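# Reorient a pinched part within the right hand

## Task

The part begins pinched between the thumb and index finger. Rotate it inside the hand until its orientation in the hand matches both goal pictures, with the end that currently protrudes farther from the pinch pointing the way they show. Only the hand may touch it; the wrist camera, its bracket and the arm's last link count as hand. Any contact with something else, or the part leaving the hand, is a failure. To finish, keep the part still for a moment, held firmly in the hand, with the palm facing straight down and no hand motor reporting "moving", then declare the task done.

## Robot and tools

Robot: one six-joint arm carrying a five-fingered right hand, with three cameras: cam_high, cam_low and cam_wrist, each 504x504. The wrist camera moves with the hand. Nothing may be pushed or knocked off the table.

Frames. Scene frame: origin on the table top below the arm base, +z up, +y to the left when facing along +x. The state line reports the hand point's position (m), orientation as quaternion wxyz, and linear (m/s) and angular (rad/s) velocities in this frame. The hand point sits 0.05 m in front of the palm, where the index pad meets the thumb tip in a pinch. Its own axes: +z runs along the straightened fingers, +y points out of the palm, and +x runs across the palm away from the thumb. "Palm facing straight down" therefore means the hand point's +y points along scene -z. Straight fingers extend 0.06 to 0.07 m past the point along +z. A wrist bracket on the little-finger side stands 0.03 m beyond the point along +y and 0.11 m across the palm, and it can collide with things.

execute_actions {"actions": [...], "pictures": bool}. The list holds zero or one item. An empty list only reports the state. {"steps": n} without rows is a wait of up to 300 control steps (1/30 s each), counted from the previous result. {"rows": [...], "steps": n} sends 1 to 15 rows over at most 15 steps (default 15). Each row drives one step, and the final row repeats if steps outnumber rows. A row is one list of 14 numbers, each in [-1, 1], in this order: dx, dy, dz, rx, ry, rz, little, ring, middle, index, thumb_bend, thumb_turn, force_limit, speed.
- dx..rz: an offset, not a pose. It is the target for the hand point relative to the pose printed in the latest result that shows it, expressed in the hand point's own axes. If no result has shown it yet in this scene, or for later calls in the same reply, the reference is where the robot is when the action starts. Scale: 1.0 equals 0.6 m for dx/dy/dz and 180 degrees for rotation. rx, ry and rz together form one rotation vector. Every row in a call refers to that same reference, so the rows do not add up. All zeros is not a hold: it pulls the hand back to the reference.
- little, ring, middle, index: absolute finger targets, +1 straight/open, -1 curled fully into the palm. thumb_bend: +1 straight, -1 fully bent. thumb_turn: +1 beside the palm, -1 across in front of it. The pinch is near index -0.22, thumb_bend -0.75, thumb_turn -0.57.
- force_limit: the fingertip load at which a closing motor halts. It scales linearly from about 0 N at -1 to 10 N at +1 (15 N for the two thumb motors). It does not limit opening.
- speed: motor speed, linear from nearly zero at -1 to full at +1. At full speed a complete travel takes 0.6 s. To grip gently, close at -0.9 or slower, because fast fingers overshoot the limit.

move {"target": row, "speed": m/s, "stop_force": N}. Drives the hand point in a straight path toward the target offset, using the same reference as above. The hand numbers in the row are sent at the start. speed is 0.002 to 0.5 m/s (default 0.25), and the turn rate is capped at twice that value in rad/s. The path lasts 0.5 to 10 s and is cut off after 10 s. stop_force (optional, 9 to 40 N) ends the path when the wrist sensor feels that much added resistance along the line to the target. It is unreliable on moves that rotate the hand and must be omitted when backing away from a contact. The result adds a "move:" line giving the ending (done, off_target, moving, held, contact, fault), which limits acted (paced = pose clipped, held = a check blocked steps), and the remaining distance to target.

Call it only once the part is correctly oriented, held still and firmly, with the palm down.

Motion limits. Each step the commanded pose is clipped to within 100 mm and 16 degrees of the measured one, and arm commands lag by about 0.17 s. When position and orientation conflict, position wins. Large moves may still be in progress when a result arrives, so check the reported pose and send the remainder. A "pose unreachable" line or HELD marks means a clearance check altered or blocked what was sent. A "Hand target" line gives the pose the controller is currently heading for.

Hand behaviour. A motor starts only when its target changes (by 0.01 or more counts). It keeps running until it reaches the target or, when closing, hits force_limit, and then locks, holding at least 15 N. hand_measured, hand_stopped_by and hand_load_n list six values in motor order. hand_stopped_by shows moving, target, force, stalled or fault. hand_load_n is positive when the finger is pushed open, and loads near 0 mean the grip is lost. To tighten, raise force_limit and send a target more closed than hand_measured. To loosen, send one more open. Resending identical numbers maintains a grip. hand_force_limit and hand_speed echo your settings.

Hazards. An outside force of 150 N on any part, or joint torque reaching its limit (136 N m for the first three joints, 25.4 N m for the three wrist joints), halts the arm for 10 s and skips the rest of the call. Motors holding loads heat up: a MOTOR HOT warning appears at 70 °C, and at 85 °C the arm brakes until it cools. The Wrist force and Wrist torque lines ([x y z], hand point axes) carry offsets of up to about 4 N and noise, and saturate near 50 N. "no reading" is normal at the start. Avoid drops, slips, hard hits and strong pushes.

Each tool is called as name(argument=value, ...) on one line, values as JSON.

## Session

show_instructions()

execute_actions(actions=[])

Reference images for this scene: goal picture from the wrist camera place, goal picture looking into the palm, FIVE-FINGER HAND page 1.

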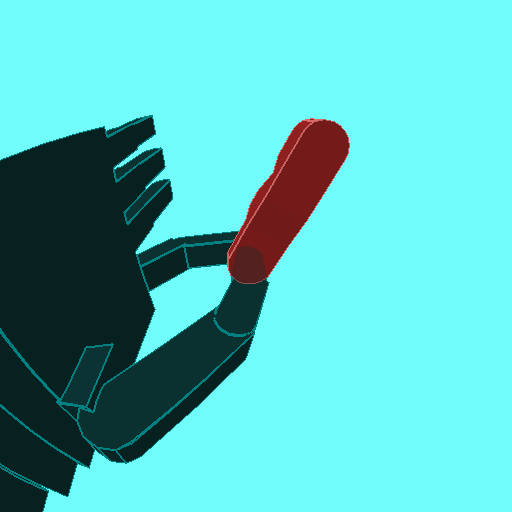

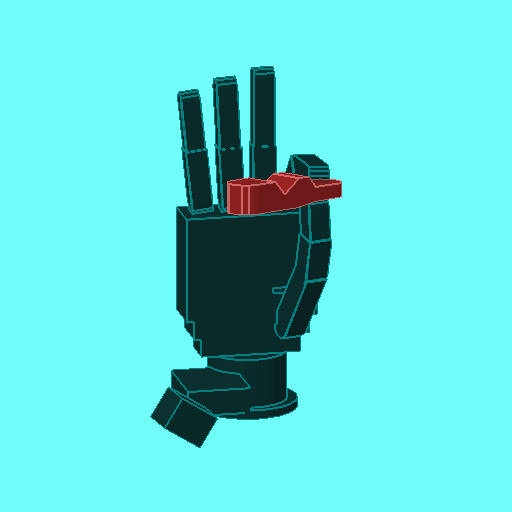

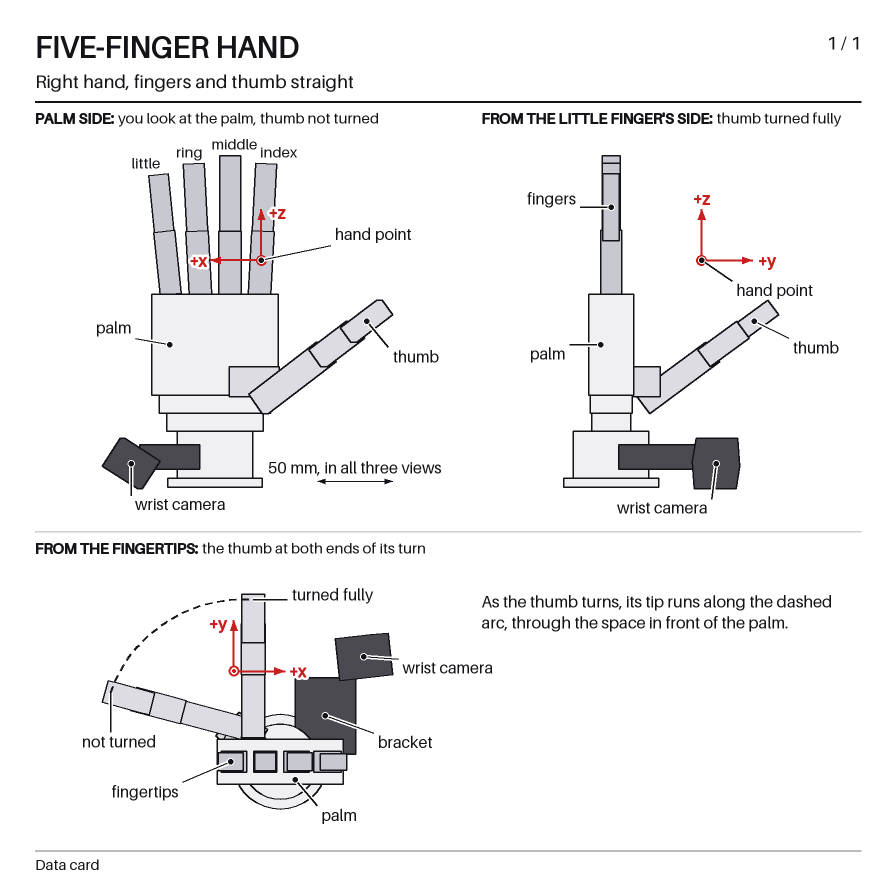

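Scene clock: 0.00 s of 6000.00 s.
end_effector_position=(+0.7990, -0.0820, +0.3346) hand_measured=(+1.000, +1.000, +1.000, -0.080, -0.750, -0.570) hand_load_n=(+0.0, +0.0, +0.0, +5.0, +0.5, +0.0) hand_stopped_by=(target, target, target, target, target, target) hand_force_limit=0.00 hand_speed=-0.80 end_effector_quat_wxyz=(+0.530, -0.550, +0.444, -0.468) end_effector_velocity=(-0.000, +0.001, +0.000) end_effector_angular_velocity=(-0.001, -0.002, +0.002)
Joint positions: [-0.52  -0.904  1.601 -3.836 -0.899 -0.036]
Joint velocities: [ 0.001 -0.     0.    -0.002  0.001  0.   ]
Joint torques (N m, as the arm reports them, + toward a larger angle): no reading
Wrist force (N, on the end effector, along its own x y z axes, offset not removed): no reading
Wrist torque (N m, same axes, about the end effector's origin, offset not removed): no reading
Hand target: +0.799, -0.082, +0.335; +0.530, -0.550, +0.444, -0.468

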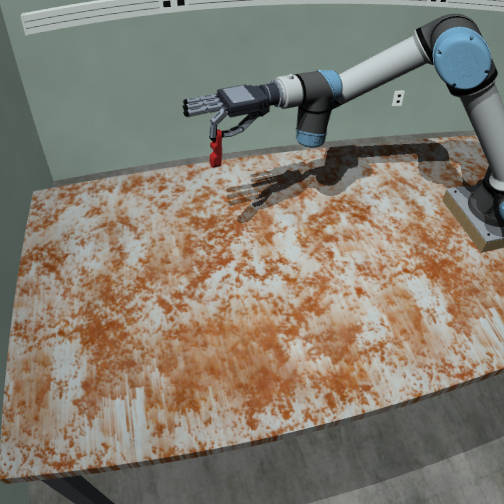

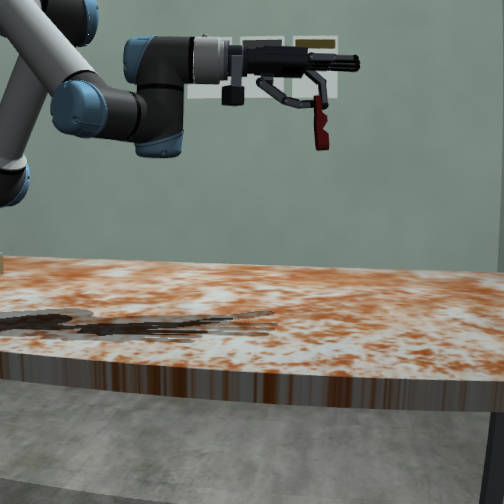

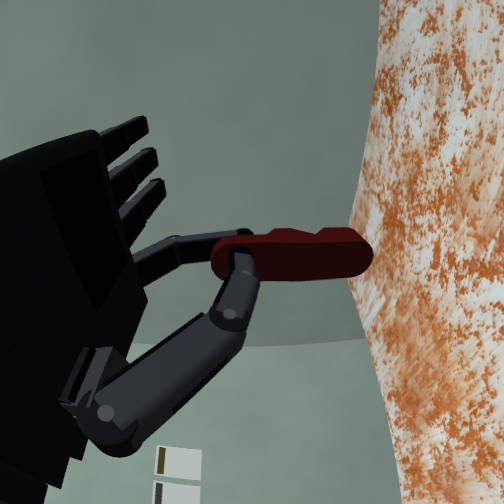

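move(target=[0,0,0,0,0,0.42,1,1,1,-0.080,-0.75,-0.57,0,-0.8], speed=0.4)

execute_actions(actions=[{"rows": [[0,0,0,0,0,0,1,1,1,-0.076,-0.75,-0.57,0,-0.985]], "steps": 12}])

Scene clock: 5.37 s of 6000.00 s.
end_effector_position=(+0.7990, -0.0820, +0.3346) hand_measured=(+1.000, +1.000, +1.000, -0.080, -0.750, -0.570) hand_load_n=(+0.0, +0.0, +0.0, +4.5, +0.5, -0.5) hand_stopped_by=(target, target, target, target, target, target) hand_force_limit=0.00 hand_speed=-0.80 end_effector_quat_wxyz=(+0.705, -0.163, +0.688, -0.045) end_effector_velocity=(+0.000, +0.000, +0.000) end_effector_angular_velocity=(+0.011, -0.001, +0.000)
Joint positions: [-0.571 -0.755  1.562 -3.944 -0.848  1.282]
Joint velocities: [ 0.     0.003 -0.002 -0.005 -0.     0.013]
Joint torques (N m, as the arm reports them, + toward a larger angle): [  8.67 -35.38 -25.54  -3.57  -2.01   1.49]
Wrist force (N, on the end effector, along its own x y z axes, offset not removed): [2.2 -3.8 2.0]
Wrist torque (N m, same axes, about the end effector's origin, offset not removed): [-0.75 -0.56 -0.24]
Hand target: +0.799, -0.082, +0.335; +0.705, -0.163, +0.688, -0.045
Off the commanded pose: 0.000 m, 0 deg.
After step 90, 0.10 s passed at rest.
move: done

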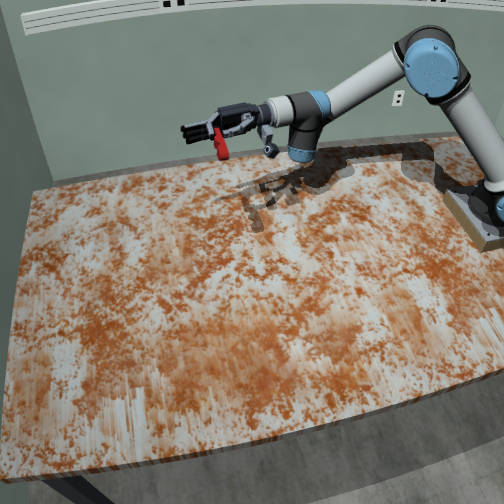

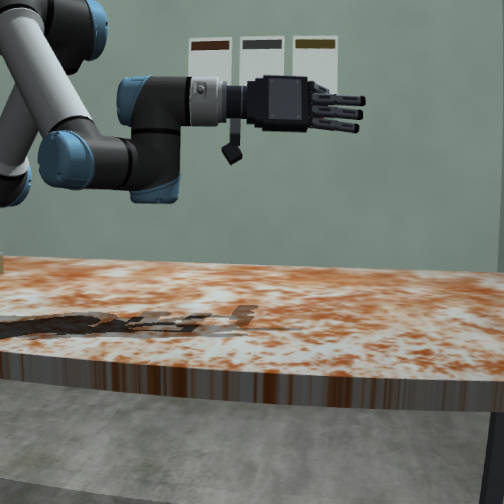

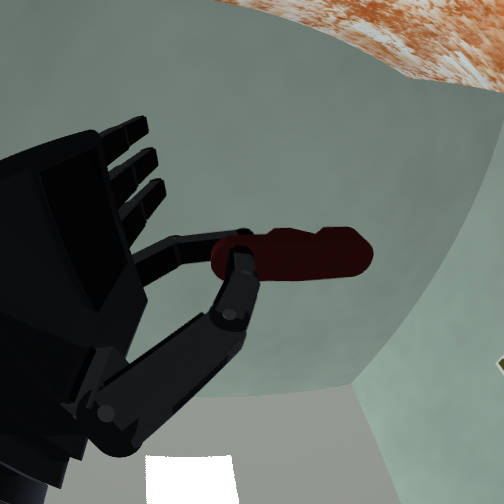

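Scene clock: 5.77 s of 6000.00 s.
end_effector_position=(+0.7990, -0.0820, +0.3346) hand_measured=(+1.000, +1.000, +1.000, -0.076, -0.750, -0.570) hand_load_n=(+0.0, +0.0, +0.0, +3.0, +0.0, +0.0) hand_stopped_by=(target, target, target, target, target, target) hand_force_limit=0.00 hand_speed=-0.98 end_effector_quat_wxyz=(+0.705, -0.163, +0.688, -0.045) end_effector_velocity=(+0.000, -0.000, +0.001) end_effector_angular_velocity=(-0.001, -0.001, +0.002)
Joint positions: [-0.571 -0.755  1.562 -3.944 -0.848  1.282]
Joint velocities: [-0.     0.    -0.002  0.001  0.003 -0.   ]
Joint torques (N m, as the arm reports them, + toward a larger angle): [  6.19 -42.18 -21.52   1.03  -1.31  -1.55]
Wrist force (N, on the end effector, along its own x y z axes, offset not removed): [-4.1 -0.2 2.3]
Wrist torque (N m, same axes, about the end effector's origin, offset not removed): [-0.33 0.47 -0.46]
Hand target: +0.799, -0.082, +0.335; +0.705, -0.163, +0.688, -0.045
Off the commanded pose: 0.000 m, 0 deg.
Steps of this call (steps 1 to 12: all 12 steps of this action). Readings (end_effector_position | what the end effector reports):
1: (+0.7990, -0.0820, +0.3346) | hand_measured=(+1.000, +1.000, +1.000, -0.080, -0.750, -0.570) hand_load_n=(+0.0, +0.0, +0.0, +4.5, +0.5, -0.5) hand_stopped_by=(target, target, target, moving, target, target) hand_force_limit=0.00 hand_speed=-0.98
2: (+0.7990, -0.0820, +0.3346) | hand_measured=(+1.000, +1.000, +1.000, -0.080, -0.750, -0.570) hand_load_n=(+0.0, +0.0, +0.0, +4.5, +0.5, -0.5) hand_stopped_by=(target, target, target, moving, target, target) hand_force_limit=0.00 hand_speed=-0.98
4: (+0.7990, -0.0820, +0.3346) | hand_measured=(+1.000, +1.000, +1.000, -0.078, -0.750, -0.570) hand_load_n=(+0.0, +0.0, +0.0, +4.0, +0.5, +0.0) hand_stopped_by=(target, target, target, moving, target, target) hand_force_limit=0.00 hand_speed=-0.98
8: (+0.7990, -0.0820, +0.3346) | hand_measured=(+1.000, +1.000, +1.000, -0.076, -0.750, -0.570) hand_load_n=(+0.0, +0.0, +0.0, +3.0, +0.0, +0.0) hand_stopped_by=(target, target, target, moving, target, target) hand_force_limit=0.00 hand_speed=-0.98
12: the state above

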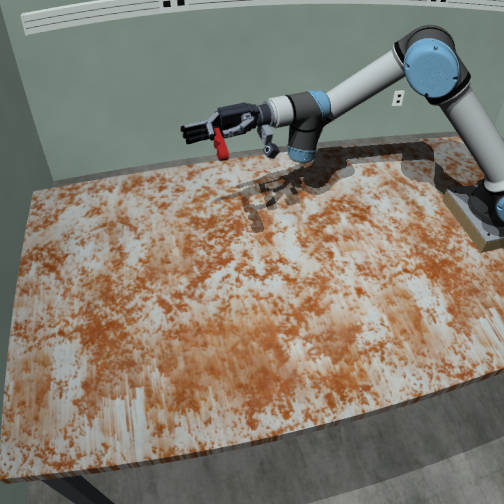

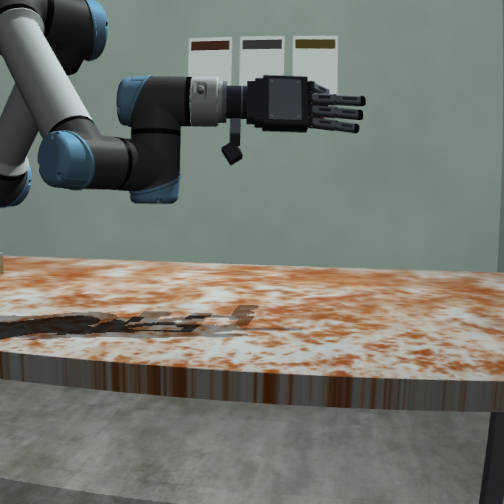

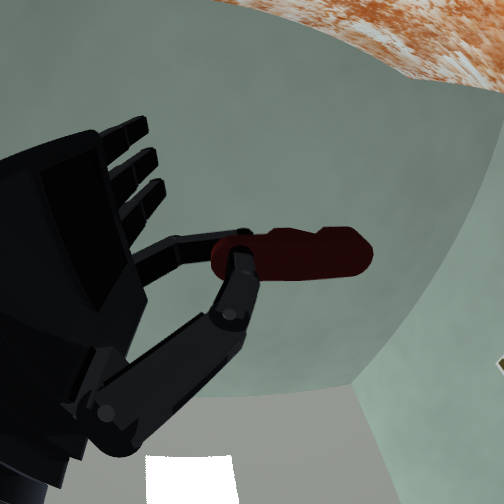

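execute_actions(actions=[{"rows": [[0,0,0,0,0,0,1,1,1,-0.074,-0.75,-0.57,0,-0.99],[0,0,0,0,0,0,1,1,1,-0.074,-0.75,-0.57,0,-0.99],[0,0,0,0,0,0,1,1,1,-0.074,-0.75,-0.57,0,-0.99],[0,0,0,0,0,0,1,1,1,-0.074,-0.75,-0.57,0,-0.99],[0,0,0,0,0,0,1,1,1,-0.074,-0.75,-0.57,0,-0.99],[0,0,0,0,0,0,1,1,1,-0.074,-0.75,-0.57,0,-0.99],[0,0,0,0,0,0,1,1,1,-0.074,-0.75,-0.57,0,-0.99],[0,0,0,0,0,0,1,1,1,-0.074,-0.75,-0.57,0,-0.99],[0,0,0,0,0,0,1,1,1,-0.074,-0.75,-0.57,0,-0.99],[0,0,0,0,0,0,1,1,1,-0.12,-0.75,-0.57,-0.6,-0.96]], "steps": 13}])

Scene clock: 9.40 s of 6000.00 s.
end_effector_position=(+0.7990, -0.0820, +0.3346) hand_measured=(+1.000, +1.000, +1.000, -0.074, -0.750, -0.570) hand_load_n=(+0.0, +0.0, +0.0, +2.0, +0.5, -0.5) hand_stopped_by=(target, target, target, force, target, target) hand_force_limit=-0.60 hand_speed=-0.96 end_effector_quat_wxyz=(+0.705, -0.163, +0.688, -0.045) end_effector_velocity=(+0.000, +0.001, -0.000) end_effector_angular_velocity=(-0.001, -0.000, +0.001)
Joint positions: [-0.571 -0.755  1.562 -3.944 -0.848  1.282]
Joint velocities: [ 0.001  0.     0.    -0.001 -0.    -0.001]
Joint torques (N m, as the arm reports them, + toward a larger angle): [ -7.64 -44.56  -9.46  -0.48   1.19  -0.48]
Wrist force (N, on the end effector, along its own x y z axes, offset not removed): [-2.3 -2.7 0.3]
Wrist torque (N m, same axes, about the end effector's origin, offset not removed): [-0.59 0.43 -0.46]
Hand target: +0.799, -0.082, +0.335; +0.705, -0.163, +0.688, -0.045
Off the commanded pose: 0.000 m, 0 deg.
Steps of this call (steps 1 to 90: nothing new was sent; then 0.20 s passed at rest; steps 91 to 103: all 13 steps of this action). Readings (end_effector_position | what the end effector reports):
91: (+0.7990, -0.0820, +0.3346) | hand_measured=(+1.000, +1.000, +1.000, -0.076, -0.750, -0.570) hand_load_n=(+0.0, +0.0, +0.0, +3.0, +0.0, +0.0) hand_stopped_by=(target, target, target, moving, target, target) hand_force_limit=0.00 hand_speed=-0.99
92: (+0.7990, -0.0820, +0.3346) | hand_measured=(+1.000, +1.000, +1.000, -0.076, -0.750, -0.570) hand_load_n=(+0.0, +0.0, +0.0, +3.0, +0.0, +0.0) hand_stopped_by=(target, target, target, moving, target, target) hand_force_limit=0.00 hand_speed=-0.99
94: (+0.7990, -0.0820, +0.3346) | hand_measured=(+1.000, +1.000, +1.000, -0.074, -0.750, -0.570) hand_load_n=(+0.0, +0.0, +0.0, +3.0, +0.0, +0.0) hand_stopped_by=(target, target, target, moving, target, target) hand_force_limit=0.00 hand_speed=-0.99
98: (+0.7990, -0.0820, +0.3346) | hand_measured=(+1.000, +1.000, +1.000, -0.074, -0.750, -0.570) hand_load_n=(+0.0, +0.0, +0.0, +2.5, +0.5, -0.5) hand_stopped_by=(target, target, target, moving, target, target) hand_force_limit=0.00 hand_speed=-0.99
103: the state above

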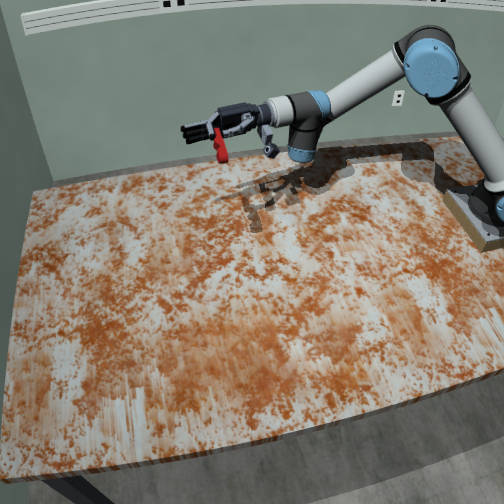

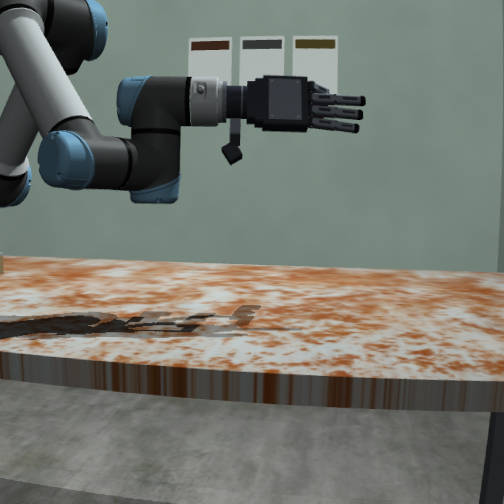

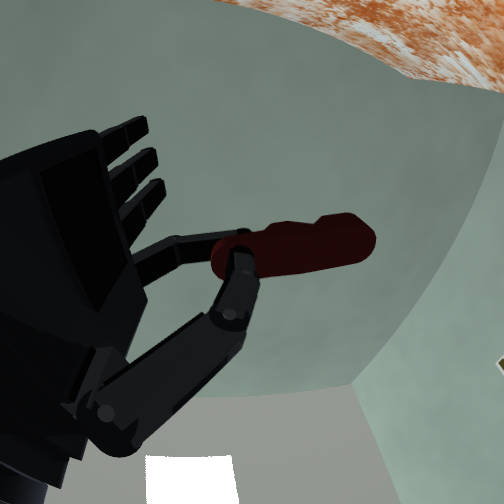

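execute_actions(actions=[{"rows": [[0,0,0,0,0,0,1,1,1,-0.13,-0.75,-0.57,-0.65,-0.96]], "steps": 3}])

Scene clock: 10.20 s of 6000.00 s.
end_effector_position=(+0.7990, -0.0820, +0.3346) hand_measured=(+1.000, +1.000, +1.000, -0.074, -0.750, -0.570) hand_load_n=(+0.0, +0.0, +0.0, +2.0, +0.5, -0.5) hand_stopped_by=(target, target, target, force, target, target) hand_force_limit=-0.65 hand_speed=-0.96 end_effector_quat_wxyz=(+0.705, -0.163, +0.688, -0.045) end_effector_velocity=(-0.000, -0.000, +0.001) end_effector_angular_velocity=(-0.002, -0.003, -0.001)
Joint positions: [-0.571 -0.755  1.562 -3.944 -0.848  1.282]
Joint velocities: [-0.001 -0.    -0.    -0.003 -0.    -0.   ]
Joint torques (N m, as the arm reports them, + toward a larger angle): [ -5.71 -35.47 -19.53  -3.55  -0.79   1.43]
Wrist force (N, on the end effector, along its own x y z axes, offset not removed): [-1.0 -5.2 3.9]
Wrist torque (N m, same axes, about the end effector's origin, offset not removed): [-0.99 -0.03 -0.50]
Hand target: +0.799, -0.082, +0.335; +0.705, -0.163, +0.688, -0.045
Off the commanded pose: 0.000 m, 0 deg.
Steps of this call (steps 1 to 21: nothing new was sent; steps 22 to 24: all 3 steps of this action). Readings (end_effector_position | what the end effector reports):
22: (+0.7990, -0.0820, +0.3346) | hand_measured=(+1.000, +1.000, +1.000, -0.074, -0.750, -0.570) hand_load_n=(+0.0, +0.0, +0.0, +2.0, +0.5, -0.5) hand_stopped_by=(target, target, target, force, target, target) hand_force_limit=-0.65 hand_speed=-0.96
23: (+0.7990, -0.0820, +0.3346) | hand_measured=(+1.000, +1.000, +1.000, -0.074, -0.750, -0.570) hand_load_n=(+0.0, +0.0, +0.0, +2.0, +0.5, -0.5) hand_stopped_by=(target, target, target, force, target, target) hand_force_limit=-0.65 hand_speed=-0.96
24: the state above

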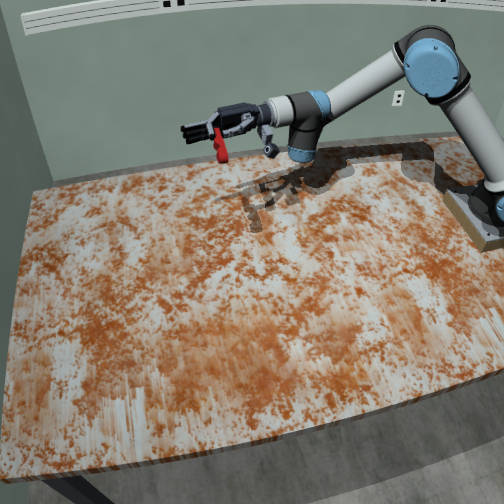

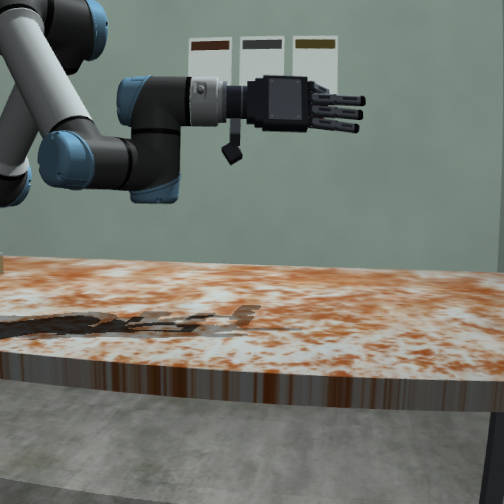

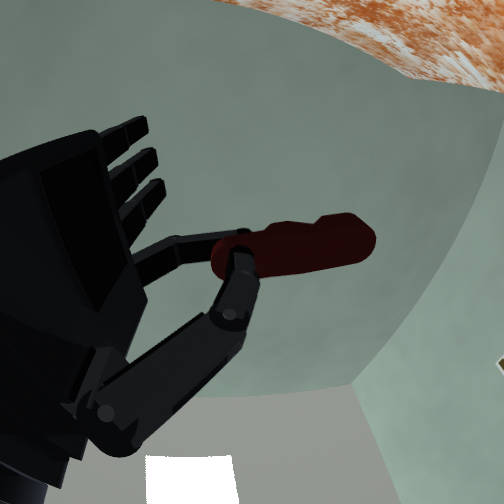

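execute_actions(actions=[{"rows": [[0,0,0,0,0,0,1,1,1,-0.072,-0.75,-0.57,0,-0.99],[0,0,0,0,0,0,1,1,1,-0.072,-0.75,-0.57,0,-0.99],[0,0,0,0,0,0,1,1,1,-0.072,-0.75,-0.57,0,-0.99],[0,0,0,0,0,0,1,1,1,-0.072,-0.75,-0.57,0,-0.99],[0,0,0,0,0,0,1,1,1,-0.072,-0.75,-0.57,0,-0.99],[0,0,0,0,0,0,1,1,1,-0.072,-0.75,-0.57,0,-0.99],[0,0,0,0,0,0,1,1,1,-0.072,-0.75,-0.57,0,-0.99],[0,0,0,0,0,0,1,1,1,-0.072,-0.75,-0.57,0,-0.99],[0,0,0,0,0,0,1,1,1,-0.072,-0.75,-0.57,0,-0.99],[0,0,0,0,0,0,1,1,1,-0.12,-0.75,-0.57,-0.65,-0.96],[0,0,0,0,0,0,1,1,1,-0.12,-0.75,-0.57,-0.65,-0.96],[0,0,0,0,0,0,1,1,1,-0.12,-0.75,-0.57,-0.65,-0.96],[0,0,0,0,0,0,1,1,1,-0.13,-0.75,-0.57,-0.65,-0.96]], "steps": 15}])

Scene clock: 15.10 s of 6000.00 s.
end_effector_position=(+0.7990, -0.0820, +0.3346) hand_measured=(+1.000, +1.000, +1.000, -0.074, -0.750, -0.570) hand_load_n=(+0.0, +0.0, +0.0, +2.0, +0.5, -0.5) hand_stopped_by=(target, target, target, force, target, target) hand_force_limit=-0.65 hand_speed=-0.96 end_effector_quat_wxyz=(+0.705, -0.163, +0.688, -0.045) end_effector_velocity=(+0.000, +0.001, +0.000) end_effector_angular_velocity=(-0.001, -0.001, +0.002)
Joint positions: [-0.571 -0.755  1.562 -3.944 -0.848  1.282]
Joint velocities: [ 0.001 -0.    -0.001 -0.     0.    -0.   ]
Joint torques (N m, as the arm reports them, + toward a larger angle): [ -6.45 -47.51 -19.04  -0.53  -1.01   0.12]
Wrist force (N, on the end effector, along its own x y z axes, offset not removed): [3.6 0.9 3.1]
Wrist torque (N m, same axes, about the end effector's origin, offset not removed): [-0.18 -0.79 -0.03]
Hand target: +0.799, -0.082, +0.335; +0.705, -0.163, +0.688, -0.045
Off the commanded pose: 0.000 m, 0 deg.
Steps of this call (steps 1 to 90: nothing new was sent; then 1.40 s passed at rest; steps 91 to 105: all 15 steps of this action). Readings (end_effector_position | what the end effector reports):
91: (+0.7990, -0.0820, +0.3346) | hand_measured=(+1.000, +1.000, +1.000, -0.074, -0.750, -0.570) hand_load_n=(+0.0, +0.0, +0.0, +2.0, +0.5, -0.5) hand_stopped_by=(target, target, target, moving, target, target) hand_force_limit=0.00 hand_speed=-0.99
92: (+0.7990, -0.0820, +0.3346) | hand_measured=(+1.000, +1.000, +1.000, -0.074, -0.750, -0.570) hand_load_n=(+0.0, +0.0, +0.0, +2.0, +0.5, -0.5) hand_stopped_by=(target, target, target, moving, target, target) hand_force_limit=0.00 hand_speed=-0.99
94: (+0.7990, -0.0820, +0.3346) | hand_measured=(+1.000, +1.000, +1.000, -0.074, -0.750, -0.570) hand_load_n=(+0.0, +0.0, +0.0, +2.0, +0.5, -0.5) hand_stopped_by=(target, target, target, moving, target, target) hand_force_limit=0.00 hand_speed=-0.99
98: (+0.7990, -0.0820, +0.3346) | hand_measured=(+1.000, +1.000, +1.000, -0.072, -0.750, -0.570) hand_load_n=(+0.0, +0.0, +0.0, +1.5, +0.5, -0.5) hand_stopped_by=(target, target, target, moving, target, target) hand_force_limit=0.00 hand_speed=-0.99
105: the state above

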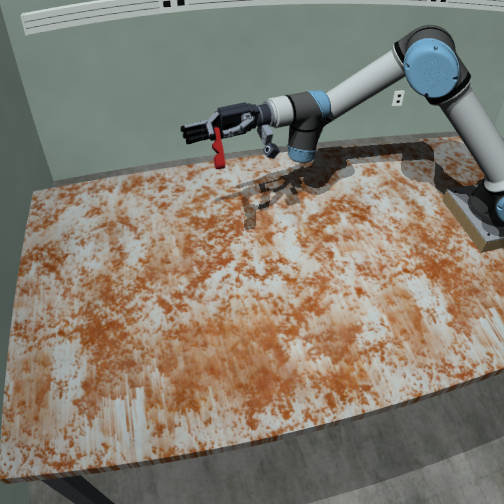

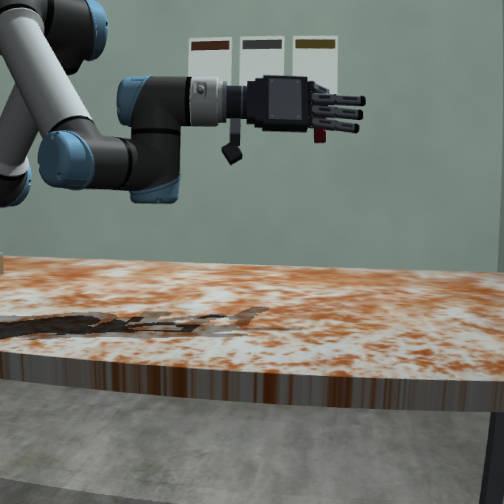

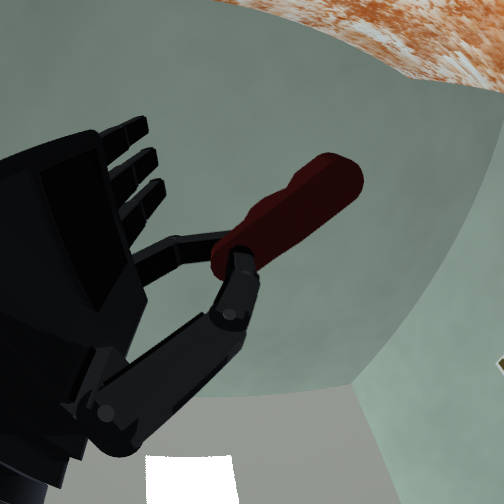

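move(target=[0,0,0,0,0,0.11,1,1,1,-0.074,-0.75,-0.57,0,-0.99], speed=0.2)

Scene clock: 18.77 s of 6000.00 s.
end_effector_position=(+0.7990, -0.0820, +0.3347) hand_measured=(+1.000, +1.000, +1.000, -0.074, -0.750, -0.570) hand_load_n=(+0.0, +0.0, +0.0, +2.0, +0.5, -0.5) hand_stopped_by=(target, target, target, target, target, target) hand_force_limit=0.00 hand_speed=-0.99 end_effector_quat_wxyz=(+0.703, -0.043, +0.706, +0.076) end_effector_velocity=(-0.000, -0.002, +0.000) end_effector_angular_velocity=(+0.013, -0.000, -0.003)
Joint positions: [-0.56  -0.724  1.576 -3.989 -0.859  1.626]
Joint velocities: [-0.001  0.002 -0.    -0.005 -0.001  0.015]
Joint torques (N m, as the arm reports them, + toward a larger angle): [  8.91 -32.46  -2.78  -3.64  -1.82   1.67]
Wrist force (N, on the end effector, along its own x y z axes, offset not removed): [0.6 1.5 4.5]
Wrist torque (N m, same axes, about the end effector's origin, offset not removed): [-0.17 -0.19 -0.03]
Hand target: +0.799, -0.082, +0.335; +0.703, -0.042, +0.706, +0.077
Off the commanded pose: 0.000 m, 0 deg.
move: done

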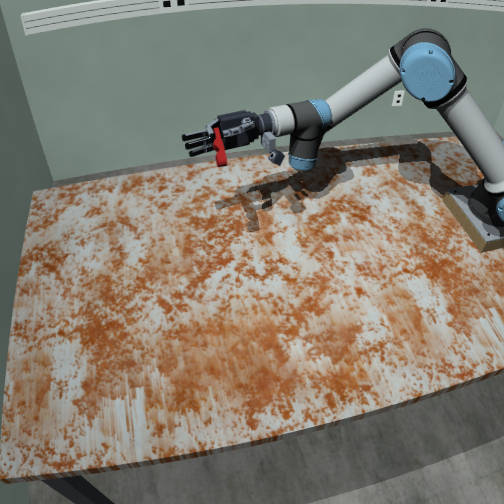

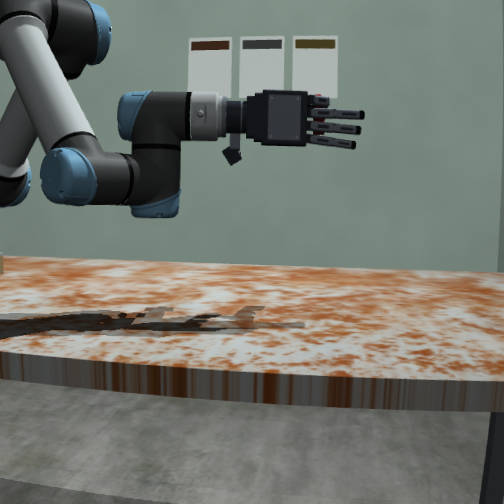

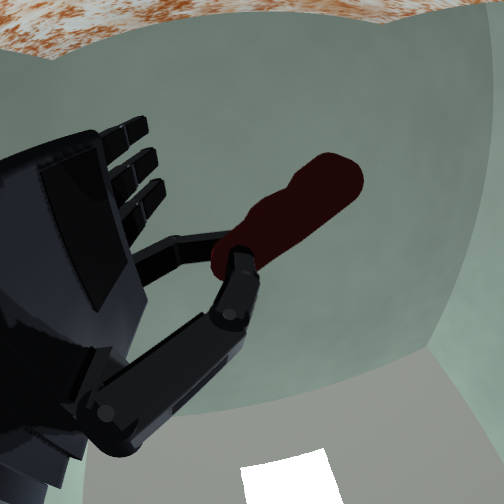

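execute_actions(actions=[{"rows": [[0,0,0,0,0,0,1,1,1,-0.072,-0.75,-0.57,0,-0.99],[0,0,0,0,0,0,1,1,1,-0.072,-0.75,-0.57,0,-0.99],[0,0,0,0,0,0,1,1,1,-0.072,-0.75,-0.57,0,-0.99],[0,0,0,0,0,0,1,1,1,-0.072,-0.75,-0.57,0,-0.99],[0,0,0,0,0,0,1,1,1,-0.072,-0.75,-0.57,0,-0.99],[0,0,0,0,0,0,1,1,1,-0.072,-0.75,-0.57,0,-0.99],[0,0,0,0,0,0,1,1,1,-0.072,-0.75,-0.57,0,-0.99],[0,0,0,0,0,0,1,1,1,-0.072,-0.75,-0.57,0,-0.99],[0,0,0,0,0,0,1,1,1,-0.12,-0.75,-0.57,-0.62,-0.96],[0,0,0,0,0,0,1,1,1,-0.12,-0.75,-0.57,-0.62,-0.96],[0,0,0,0,0,0,1,1,1,-0.12,-0.75,-0.57,-0.62,-0.96],[0,0,0,0,0,0,1,1,1,-0.13,-0.75,-0.57,-0.65,-0.96]], "steps": 14}])

Scene clock: 22.30 s of 6000.00 s.
end_effector_position=(+0.7990, -0.0820, +0.3345) hand_measured=(+1.000, +1.000, +1.000, -0.074, -0.750, -0.570) hand_load_n=(+0.0, +0.0, +0.0, +2.0, +0.5, -0.5) hand_stopped_by=(target, target, target, force, target, target) hand_force_limit=-0.65 hand_speed=-0.96 end_effector_quat_wxyz=(+0.703, -0.043, +0.706, +0.076) end_effector_velocity=(-0.000, +0.001, -0.001) end_effector_angular_velocity=(+0.001, +0.002, +0.001)
Joint positions: [-0.56  -0.724  1.576 -3.989 -0.859  1.626]
Joint velocities: [ 0.    -0.     0.002  0.     0.001  0.   ]
Joint torques (N m, as the arm reports them, + toward a larger angle): [  0.79 -55.55 -10.99   1.18   1.07  -1.4 ]
Wrist force (N, on the end effector, along its own x y z axes, offset not removed): [-3.2 3.4 3.1]
Wrist torque (N m, same axes, about the end effector's origin, offset not removed): [0.25 0.23 -0.32]
Hand target: +0.799, -0.082, +0.335; +0.703, -0.043, +0.706, +0.076
Off the commanded pose: 0.000 m, 0 deg.
Steps of this call (steps 1 to 90: nothing new was sent; then 0.07 s passed at rest; steps 91 to 104: all 14 steps of this action). Readings (end_effector_position | what the end effector reports):
91: (+0.7990, -0.0820, +0.3347) | hand_measured=(+1.000, +1.000, +1.000, -0.074, -0.750, -0.570) hand_load_n=(+0.0, +0.0, +0.0, +2.0, +0.5, -0.5) hand_stopped_by=(target, target, target, moving, target, target) hand_force_limit=0.00 hand_speed=-0.99
92: (+0.7990, -0.0820, +0.3346) | hand_measured=(+1.000, +1.000, +1.000, -0.074, -0.750, -0.570) hand_load_n=(+0.0, +0.0, +0.0, +2.0, +0.5, -0.5) hand_stopped_by=(target, target, target, moving, target, target) hand_force_limit=0.00 hand_speed=-0.99
94: (+0.7989, -0.0820, +0.3346) | hand_measured=(+1.000, +1.000, +1.000, -0.072, -0.750, -0.570) hand_load_n=(+0.0, +0.0, +0.0, +2.0, +0.5, -0.5) hand_stopped_by=(target, target, target, moving, target, target) hand_force_limit=0.00 hand_speed=-0.99
98: (+0.7990, -0.0820, +0.3345) | hand_measured=(+1.000, +1.000, +1.000, -0.072, -0.750, -0.570) hand_load_n=(+0.0, +0.0, +0.0, +1.5, +0.5, -0.5) hand_stopped_by=(target, target, target, moving, target, target) hand_force_limit=0.00 hand_speed=-0.99
104: the state above

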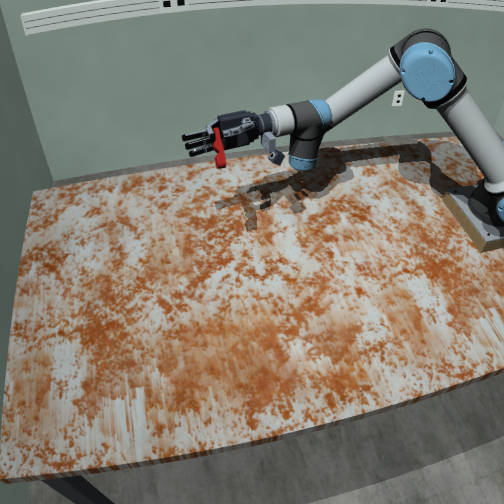

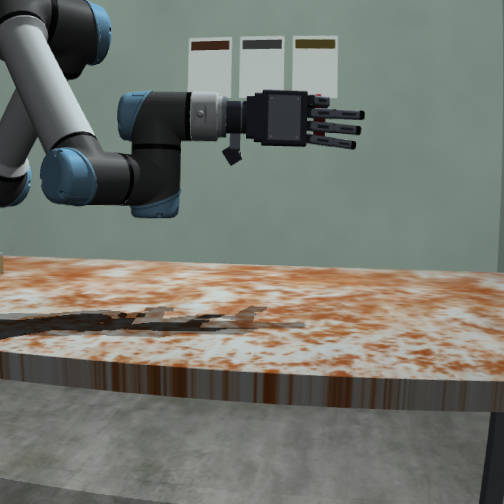

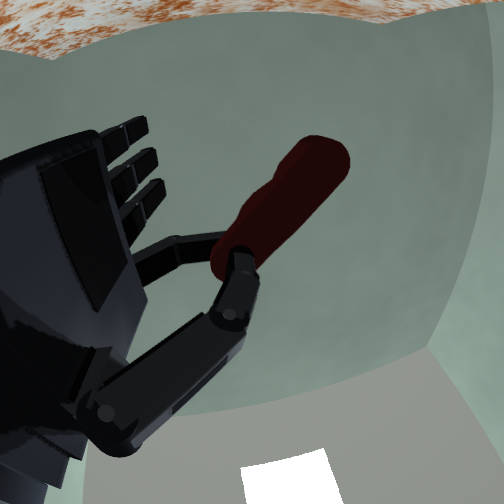

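move(target=[0,0,0,0,0,0.055,1,1,1,-0.074,-0.75,-0.57,0,-0.99], speed=0.2)

execute_actions(actions=[{"rows": [[0,0,0,0,0,0,1,1,1,-0.072,-0.75,-0.57,0,-0.99],[0,0,0,0,0,0,1,1,1,-0.072,-0.75,-0.57,0,-0.99],[0,0,0,0,0,0,1,1,1,-0.072,-0.75,-0.57,0,-0.99],[0,0,0,0,0,0,1,1,1,-0.072,-0.75,-0.57,0,-0.99],[0,0,0,0,0,0,1,1,1,-0.072,-0.75,-0.57,0,-0.99],[0,0,0,0,0,0,1,1,1,-0.072,-0.75,-0.57,0,-0.99],[0,0,0,0,0,0,1,1,1,-0.072,-0.75,-0.57,0,-0.99],[0,0,0,0,0,0,1,1,1,-0.072,-0.75,-0.57,0,-0.99],[0,0,0,0,0,0,1,1,1,-0.12,-0.75,-0.57,-0.62,-0.96],[0,0,0,0,0,0,1,1,1,-0.12,-0.75,-0.57,-0.62,-0.96],[0,0,0,0,0,0,1,1,1,-0.12,-0.75,-0.57,-0.62,-0.96],[0,0,0,0,0,0,1,1,1,-0.13,-0.75,-0.57,-0.65,-0.96]], "steps": 14}])

zoom_image(camera="cam_wrist", region=[180, 100, 380, 300])

Scene clock: 26.13 s of 6000.00 s.
end_effector_position=(+0.7990, -0.0820, +0.3345) hand_measured=(+1.000, +1.000, +1.000, -0.074, -0.750, -0.570) hand_load_n=(+0.0, +0.0, +0.0, +2.0, +0.5, -0.5) hand_stopped_by=(target, target, target, target, target, target) hand_force_limit=0.00 hand_speed=-0.99 end_effector_quat_wxyz=(+0.693, +0.018, +0.707, +0.136) end_effector_velocity=(-0.000, -0.001, +0.000) end_effector_angular_velocity=(+0.011, -0.001, -0.001)
Joint positions: [-0.551 -0.712  1.586 -4.011 -0.868  1.797]
Joint velocities: [-0.     0.001  0.    -0.005 -0.     0.013]
Joint torques (N m, as the arm reports them, + toward a larger angle): [  8.78 -32.49  -2.43  -3.54  -1.89   1.76]
Wrist force (N, on the end effector, along its own x y z axes, offset not removed): [3.6 -3.3 3.8]
Wrist torque (N m, same axes, about the end effector's origin, offset not removed): [-0.77 -0.71 -0.19]
Hand target: +0.799, -0.082, +0.335; +0.693, +0.018, +0.707, +0.137
Off the commanded pose: 0.000 m, 0 deg.
move: done

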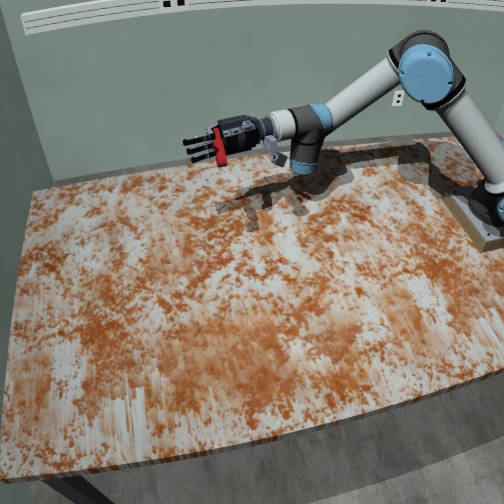

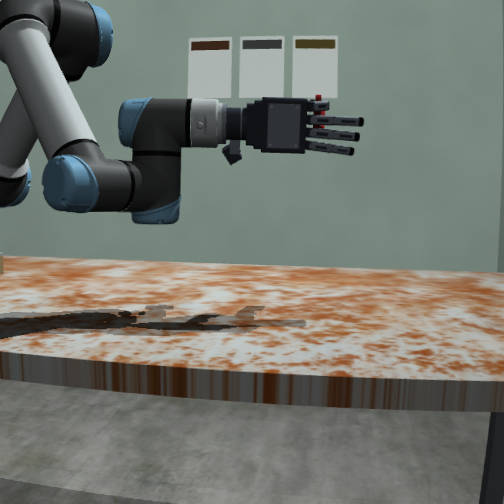

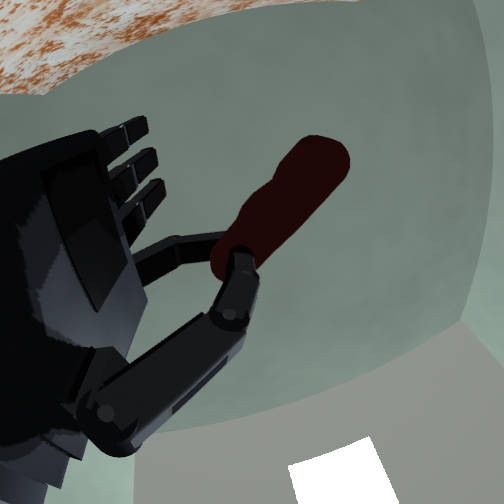

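Scene clock: 26.60 s of 6000.00 s.
end_effector_position=(+0.7990, -0.0820, +0.3345) hand_measured=(+1.000, +1.000, +1.000, -0.074, -0.750, -0.570) hand_load_n=(+0.0, +0.0, +0.0, +2.0, +0.5, -0.5) hand_stopped_by=(target, target, target, force, target, target) hand_force_limit=-0.65 hand_speed=-0.96 end_effector_quat_wxyz=(+0.693, +0.018, +0.707, +0.136) end_effector_velocity=(+0.000, -0.001, -0.001) end_effector_angular_velocity=(-0.000, +0.002, -0.001)
Joint positions: [-0.551 -0.712  1.586 -4.011 -0.868  1.797]
Joint velocities: [-0.001  0.     0.     0.002  0.    -0.001]
Joint torques (N m, as the arm reports them, + toward a larger angle): [  5.78 -39.96  -4.45   1.03  -0.83  -1.5 ]
Wrist force (N, on the end effector, along its own x y z axes, offset not removed): [-1.1 -4.8 2.0]
Wrist torque (N m, same axes, about the end effector's origin, offset not removed): [-0.88 0.07 -0.61]
Hand target: +0.799, -0.082, +0.335; +0.693, +0.018, +0.707, +0.136
Off the commanded pose: 0.000 m, 0 deg.
Steps of this call (steps 1 to 14: all 14 steps of this action). Readings (end_effector_position | what the end effector reports):
1: (+0.7990, -0.0820, +0.3345) | hand_measured=(+1.000, +1.000, +1.000, -0.074, -0.750, -0.570) hand_load_n=(+0.0, +0.0, +0.0, +2.0, +0.5, -0.5) hand_stopped_by=(target, target, target, moving, target, target) hand_force_limit=0.00 hand_speed=-0.99
2: (+0.7990, -0.0820, +0.3345) | hand_measured=(+1.000, +1.000, +1.000, -0.074, -0.750, -0.570) hand_load_n=(+0.0, +0.0, +0.0, +2.0, +0.5, -0.5) hand_stopped_by=(target, target, target, moving, target, target) hand_force_limit=0.00 hand_speed=-0.99
4: (+0.7990, -0.0820, +0.3345) | hand_measured=(+1.000, +1.000, +1.000, -0.072, -0.750, -0.570) hand_load_n=(+0.0, +0.0, +0.0, +2.0, +0.5, -0.5) hand_stopped_by=(target, target, target, moving, target, target) hand_force_limit=0.00 hand_speed=-0.99
8: (+0.7990, -0.0820, +0.3345) | hand_measured=(+1.000, +1.000, +1.000, -0.072, -0.750, -0.570) hand_load_n=(+0.0, +0.0, +0.0, +1.5, +0.5, -0.5) hand_stopped_by=(target, target, target, moving, target, target) hand_force_limit=0.00 hand_speed=-0.99
14: the state above

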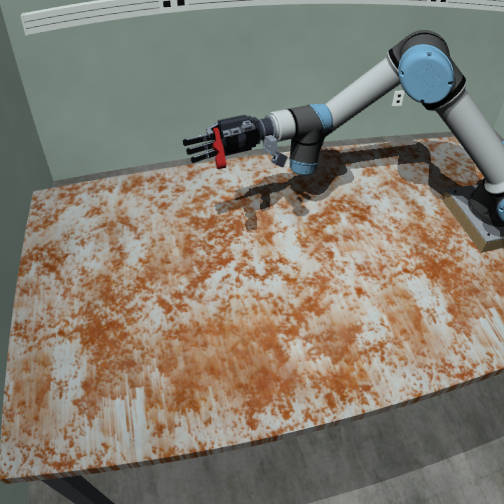

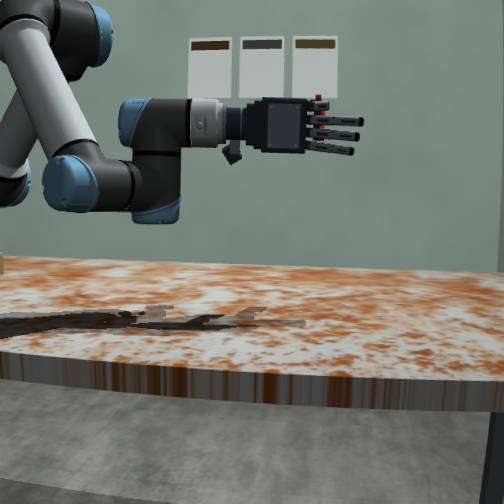

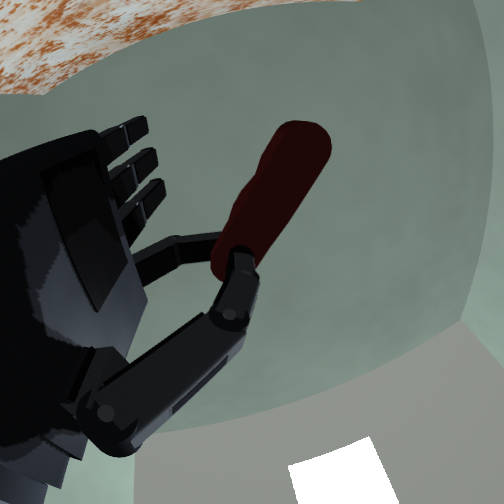

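Region (180, 100, 380, 300) of cam_wrist's 504x504 image, scaled by 2.520, with more detail than that image has.

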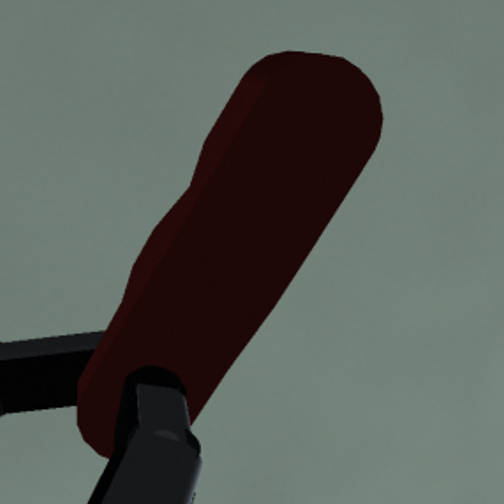

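execute_actions(actions=[{"rows": [[0,0,0,0,0,0,1,1,1,-0.11,-0.75,-0.57,0.3,-0.97]], "steps": 10}], pictures=false)

move(target=[0,0,0,0,0,-0.57,1,1,1,-0.11,-0.75,-0.57,0.3,-0.97], speed=0.4)

Scene clock: 29.20 s of 6000.00 s.
end_effector_position=(+0.7990, -0.0820, +0.3345) hand_measured=(+1.000, +1.000, +1.000, -0.084, -0.750, -0.570) hand_load_n=(+0.0, +0.0, +0.0, +6.5, +0.5, -0.5) hand_stopped_by=(target, target, target, moving, target, target) hand_force_limit=0.30 hand_speed=-0.97 end_effector_quat_wxyz=(+0.693, +0.018, +0.707, +0.136) end_effector_velocity=(-0.000, -0.000, +0.001) end_effector_angular_velocity=(+0.000, -0.002, +0.000)
Joint positions: [-0.551 -0.712  1.586 -4.011 -0.868  1.797]
Joint velocities: [-0.001 -0.    -0.    -0.002  0.001  0.002]
Joint torques (N m, as the arm reports them, + toward a larger angle): [ -9.44 -51.52  -8.42  -0.6    1.2   -1.08]
Wrist force (N, on the end effector, along its own x y z axes, offset not removed): [0.8 -0.6 -2.3]
Wrist torque (N m, same axes, about the end effector's origin, offset not removed): [0.08 -0.10 -0.13]
Hand target: +0.799, -0.082, +0.334; +0.693, +0.018, +0.707, +0.136
Off the commanded pose: 0.000 m, 0 deg.
Steps of this call (steps 1 to 68: nothing new was sent; steps 69 to 78: all 10 steps of this action). Readings (end_effector_position | what the end effector reports):
69: (+0.7990, -0.0820, +0.3345) | hand_measured=(+1.000, +1.000, +1.000, -0.074, -0.750, -0.570) hand_load_n=(+0.0, +0.0, +0.0, +2.0, +0.5, -0.5) hand_stopped_by=(target, target, target, moving, target, target) hand_force_limit=0.30 hand_speed=-0.97
70: (+0.7990, -0.0820, +0.3345) | hand_measured=(+1.000, +1.000, +1.000, -0.074, -0.750, -0.570) hand_load_n=(+0.0, +0.0, +0.0, +2.0, +0.5, -0.5) hand_stopped_by=(target, target, target, moving, target, target) hand_force_limit=0.30 hand_speed=-0.97
72: (+0.7990, -0.0820, +0.3345) | hand_measured=(+1.000, +1.000, +1.000, -0.074, -0.750, -0.570) hand_load_n=(+0.0, +0.0, +0.0, +2.5, +0.5, -0.5) hand_stopped_by=(target, target, target, moving, target, target) hand_force_limit=0.30 hand_speed=-0.97
76: (+0.7990, -0.0820, +0.3345) | hand_measured=(+1.000, +1.000, +1.000, -0.080, -0.750, -0.570) hand_load_n=(+0.0, +0.0, +0.0, +5.0, +0.5, -0.5) hand_stopped_by=(target, target, target, moving, target, target) hand_force_limit=0.30 hand_speed=-0.97
78: the state above

Scene clock: 32.27 s of 6000.00 s.
end_effector_position=(+0.7990, -0.0820, +0.3344) hand_measured=(+1.000, +1.000, +1.000, -0.084, -0.750, -0.570) hand_load_n=(+0.0, +0.0, +0.0, +6.5, +1.0, -0.5) hand_stopped_by=(target, target, target, force, target, target) hand_force_limit=0.30 hand_speed=-0.97 end_effector_quat_wxyz=(+0.540, -0.540, +0.457, -0.456) end_effector_velocity=(-0.000, -0.001, -0.001) end_effector_angular_velocity=(-0.009, +0.003, -0.002)
Joint positions: [-0.524 -0.899  1.598 -3.836 -0.895  0.008]
Joint velocities: [ 0.    -0.002  0.003  0.005 -0.002 -0.012]
Joint torques (N m, as the arm reports them, + toward a larger angle): [  9.52 -51.76  -5.55   1.27  -1.99  -1.73]
Wrist force (N, on the end effector, along its own x y z axes, offset not removed): [0.8 -0.6 1.7]
Wrist torque (N m, same axes, about the end effector's origin, offset not removed): [-0.29 -0.17 -0.29]
Hand target: +0.799, -0.082, +0.334; +0.540, -0.541, +0.456, -0.456
Off the commanded pose: 0.000 m, 0 deg.
move: done

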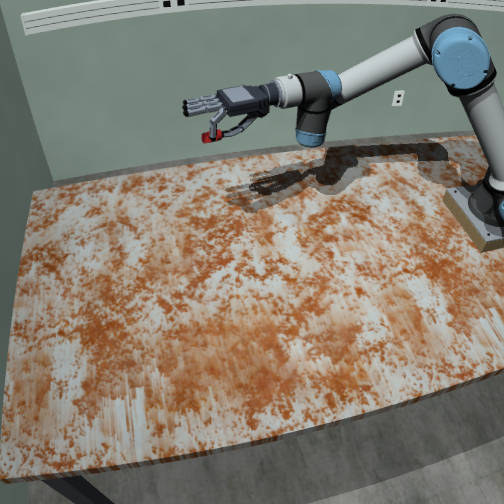

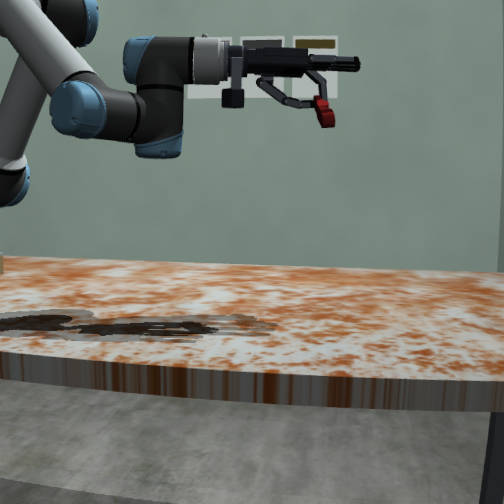

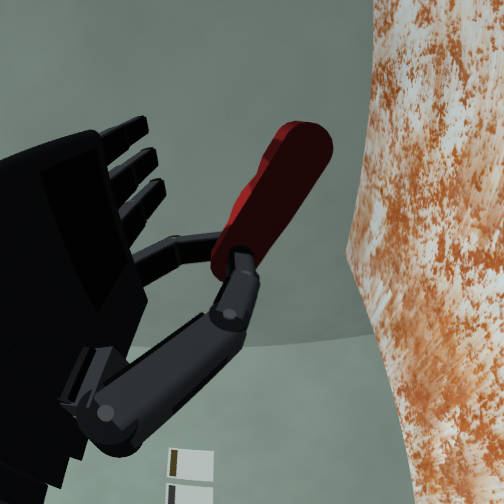

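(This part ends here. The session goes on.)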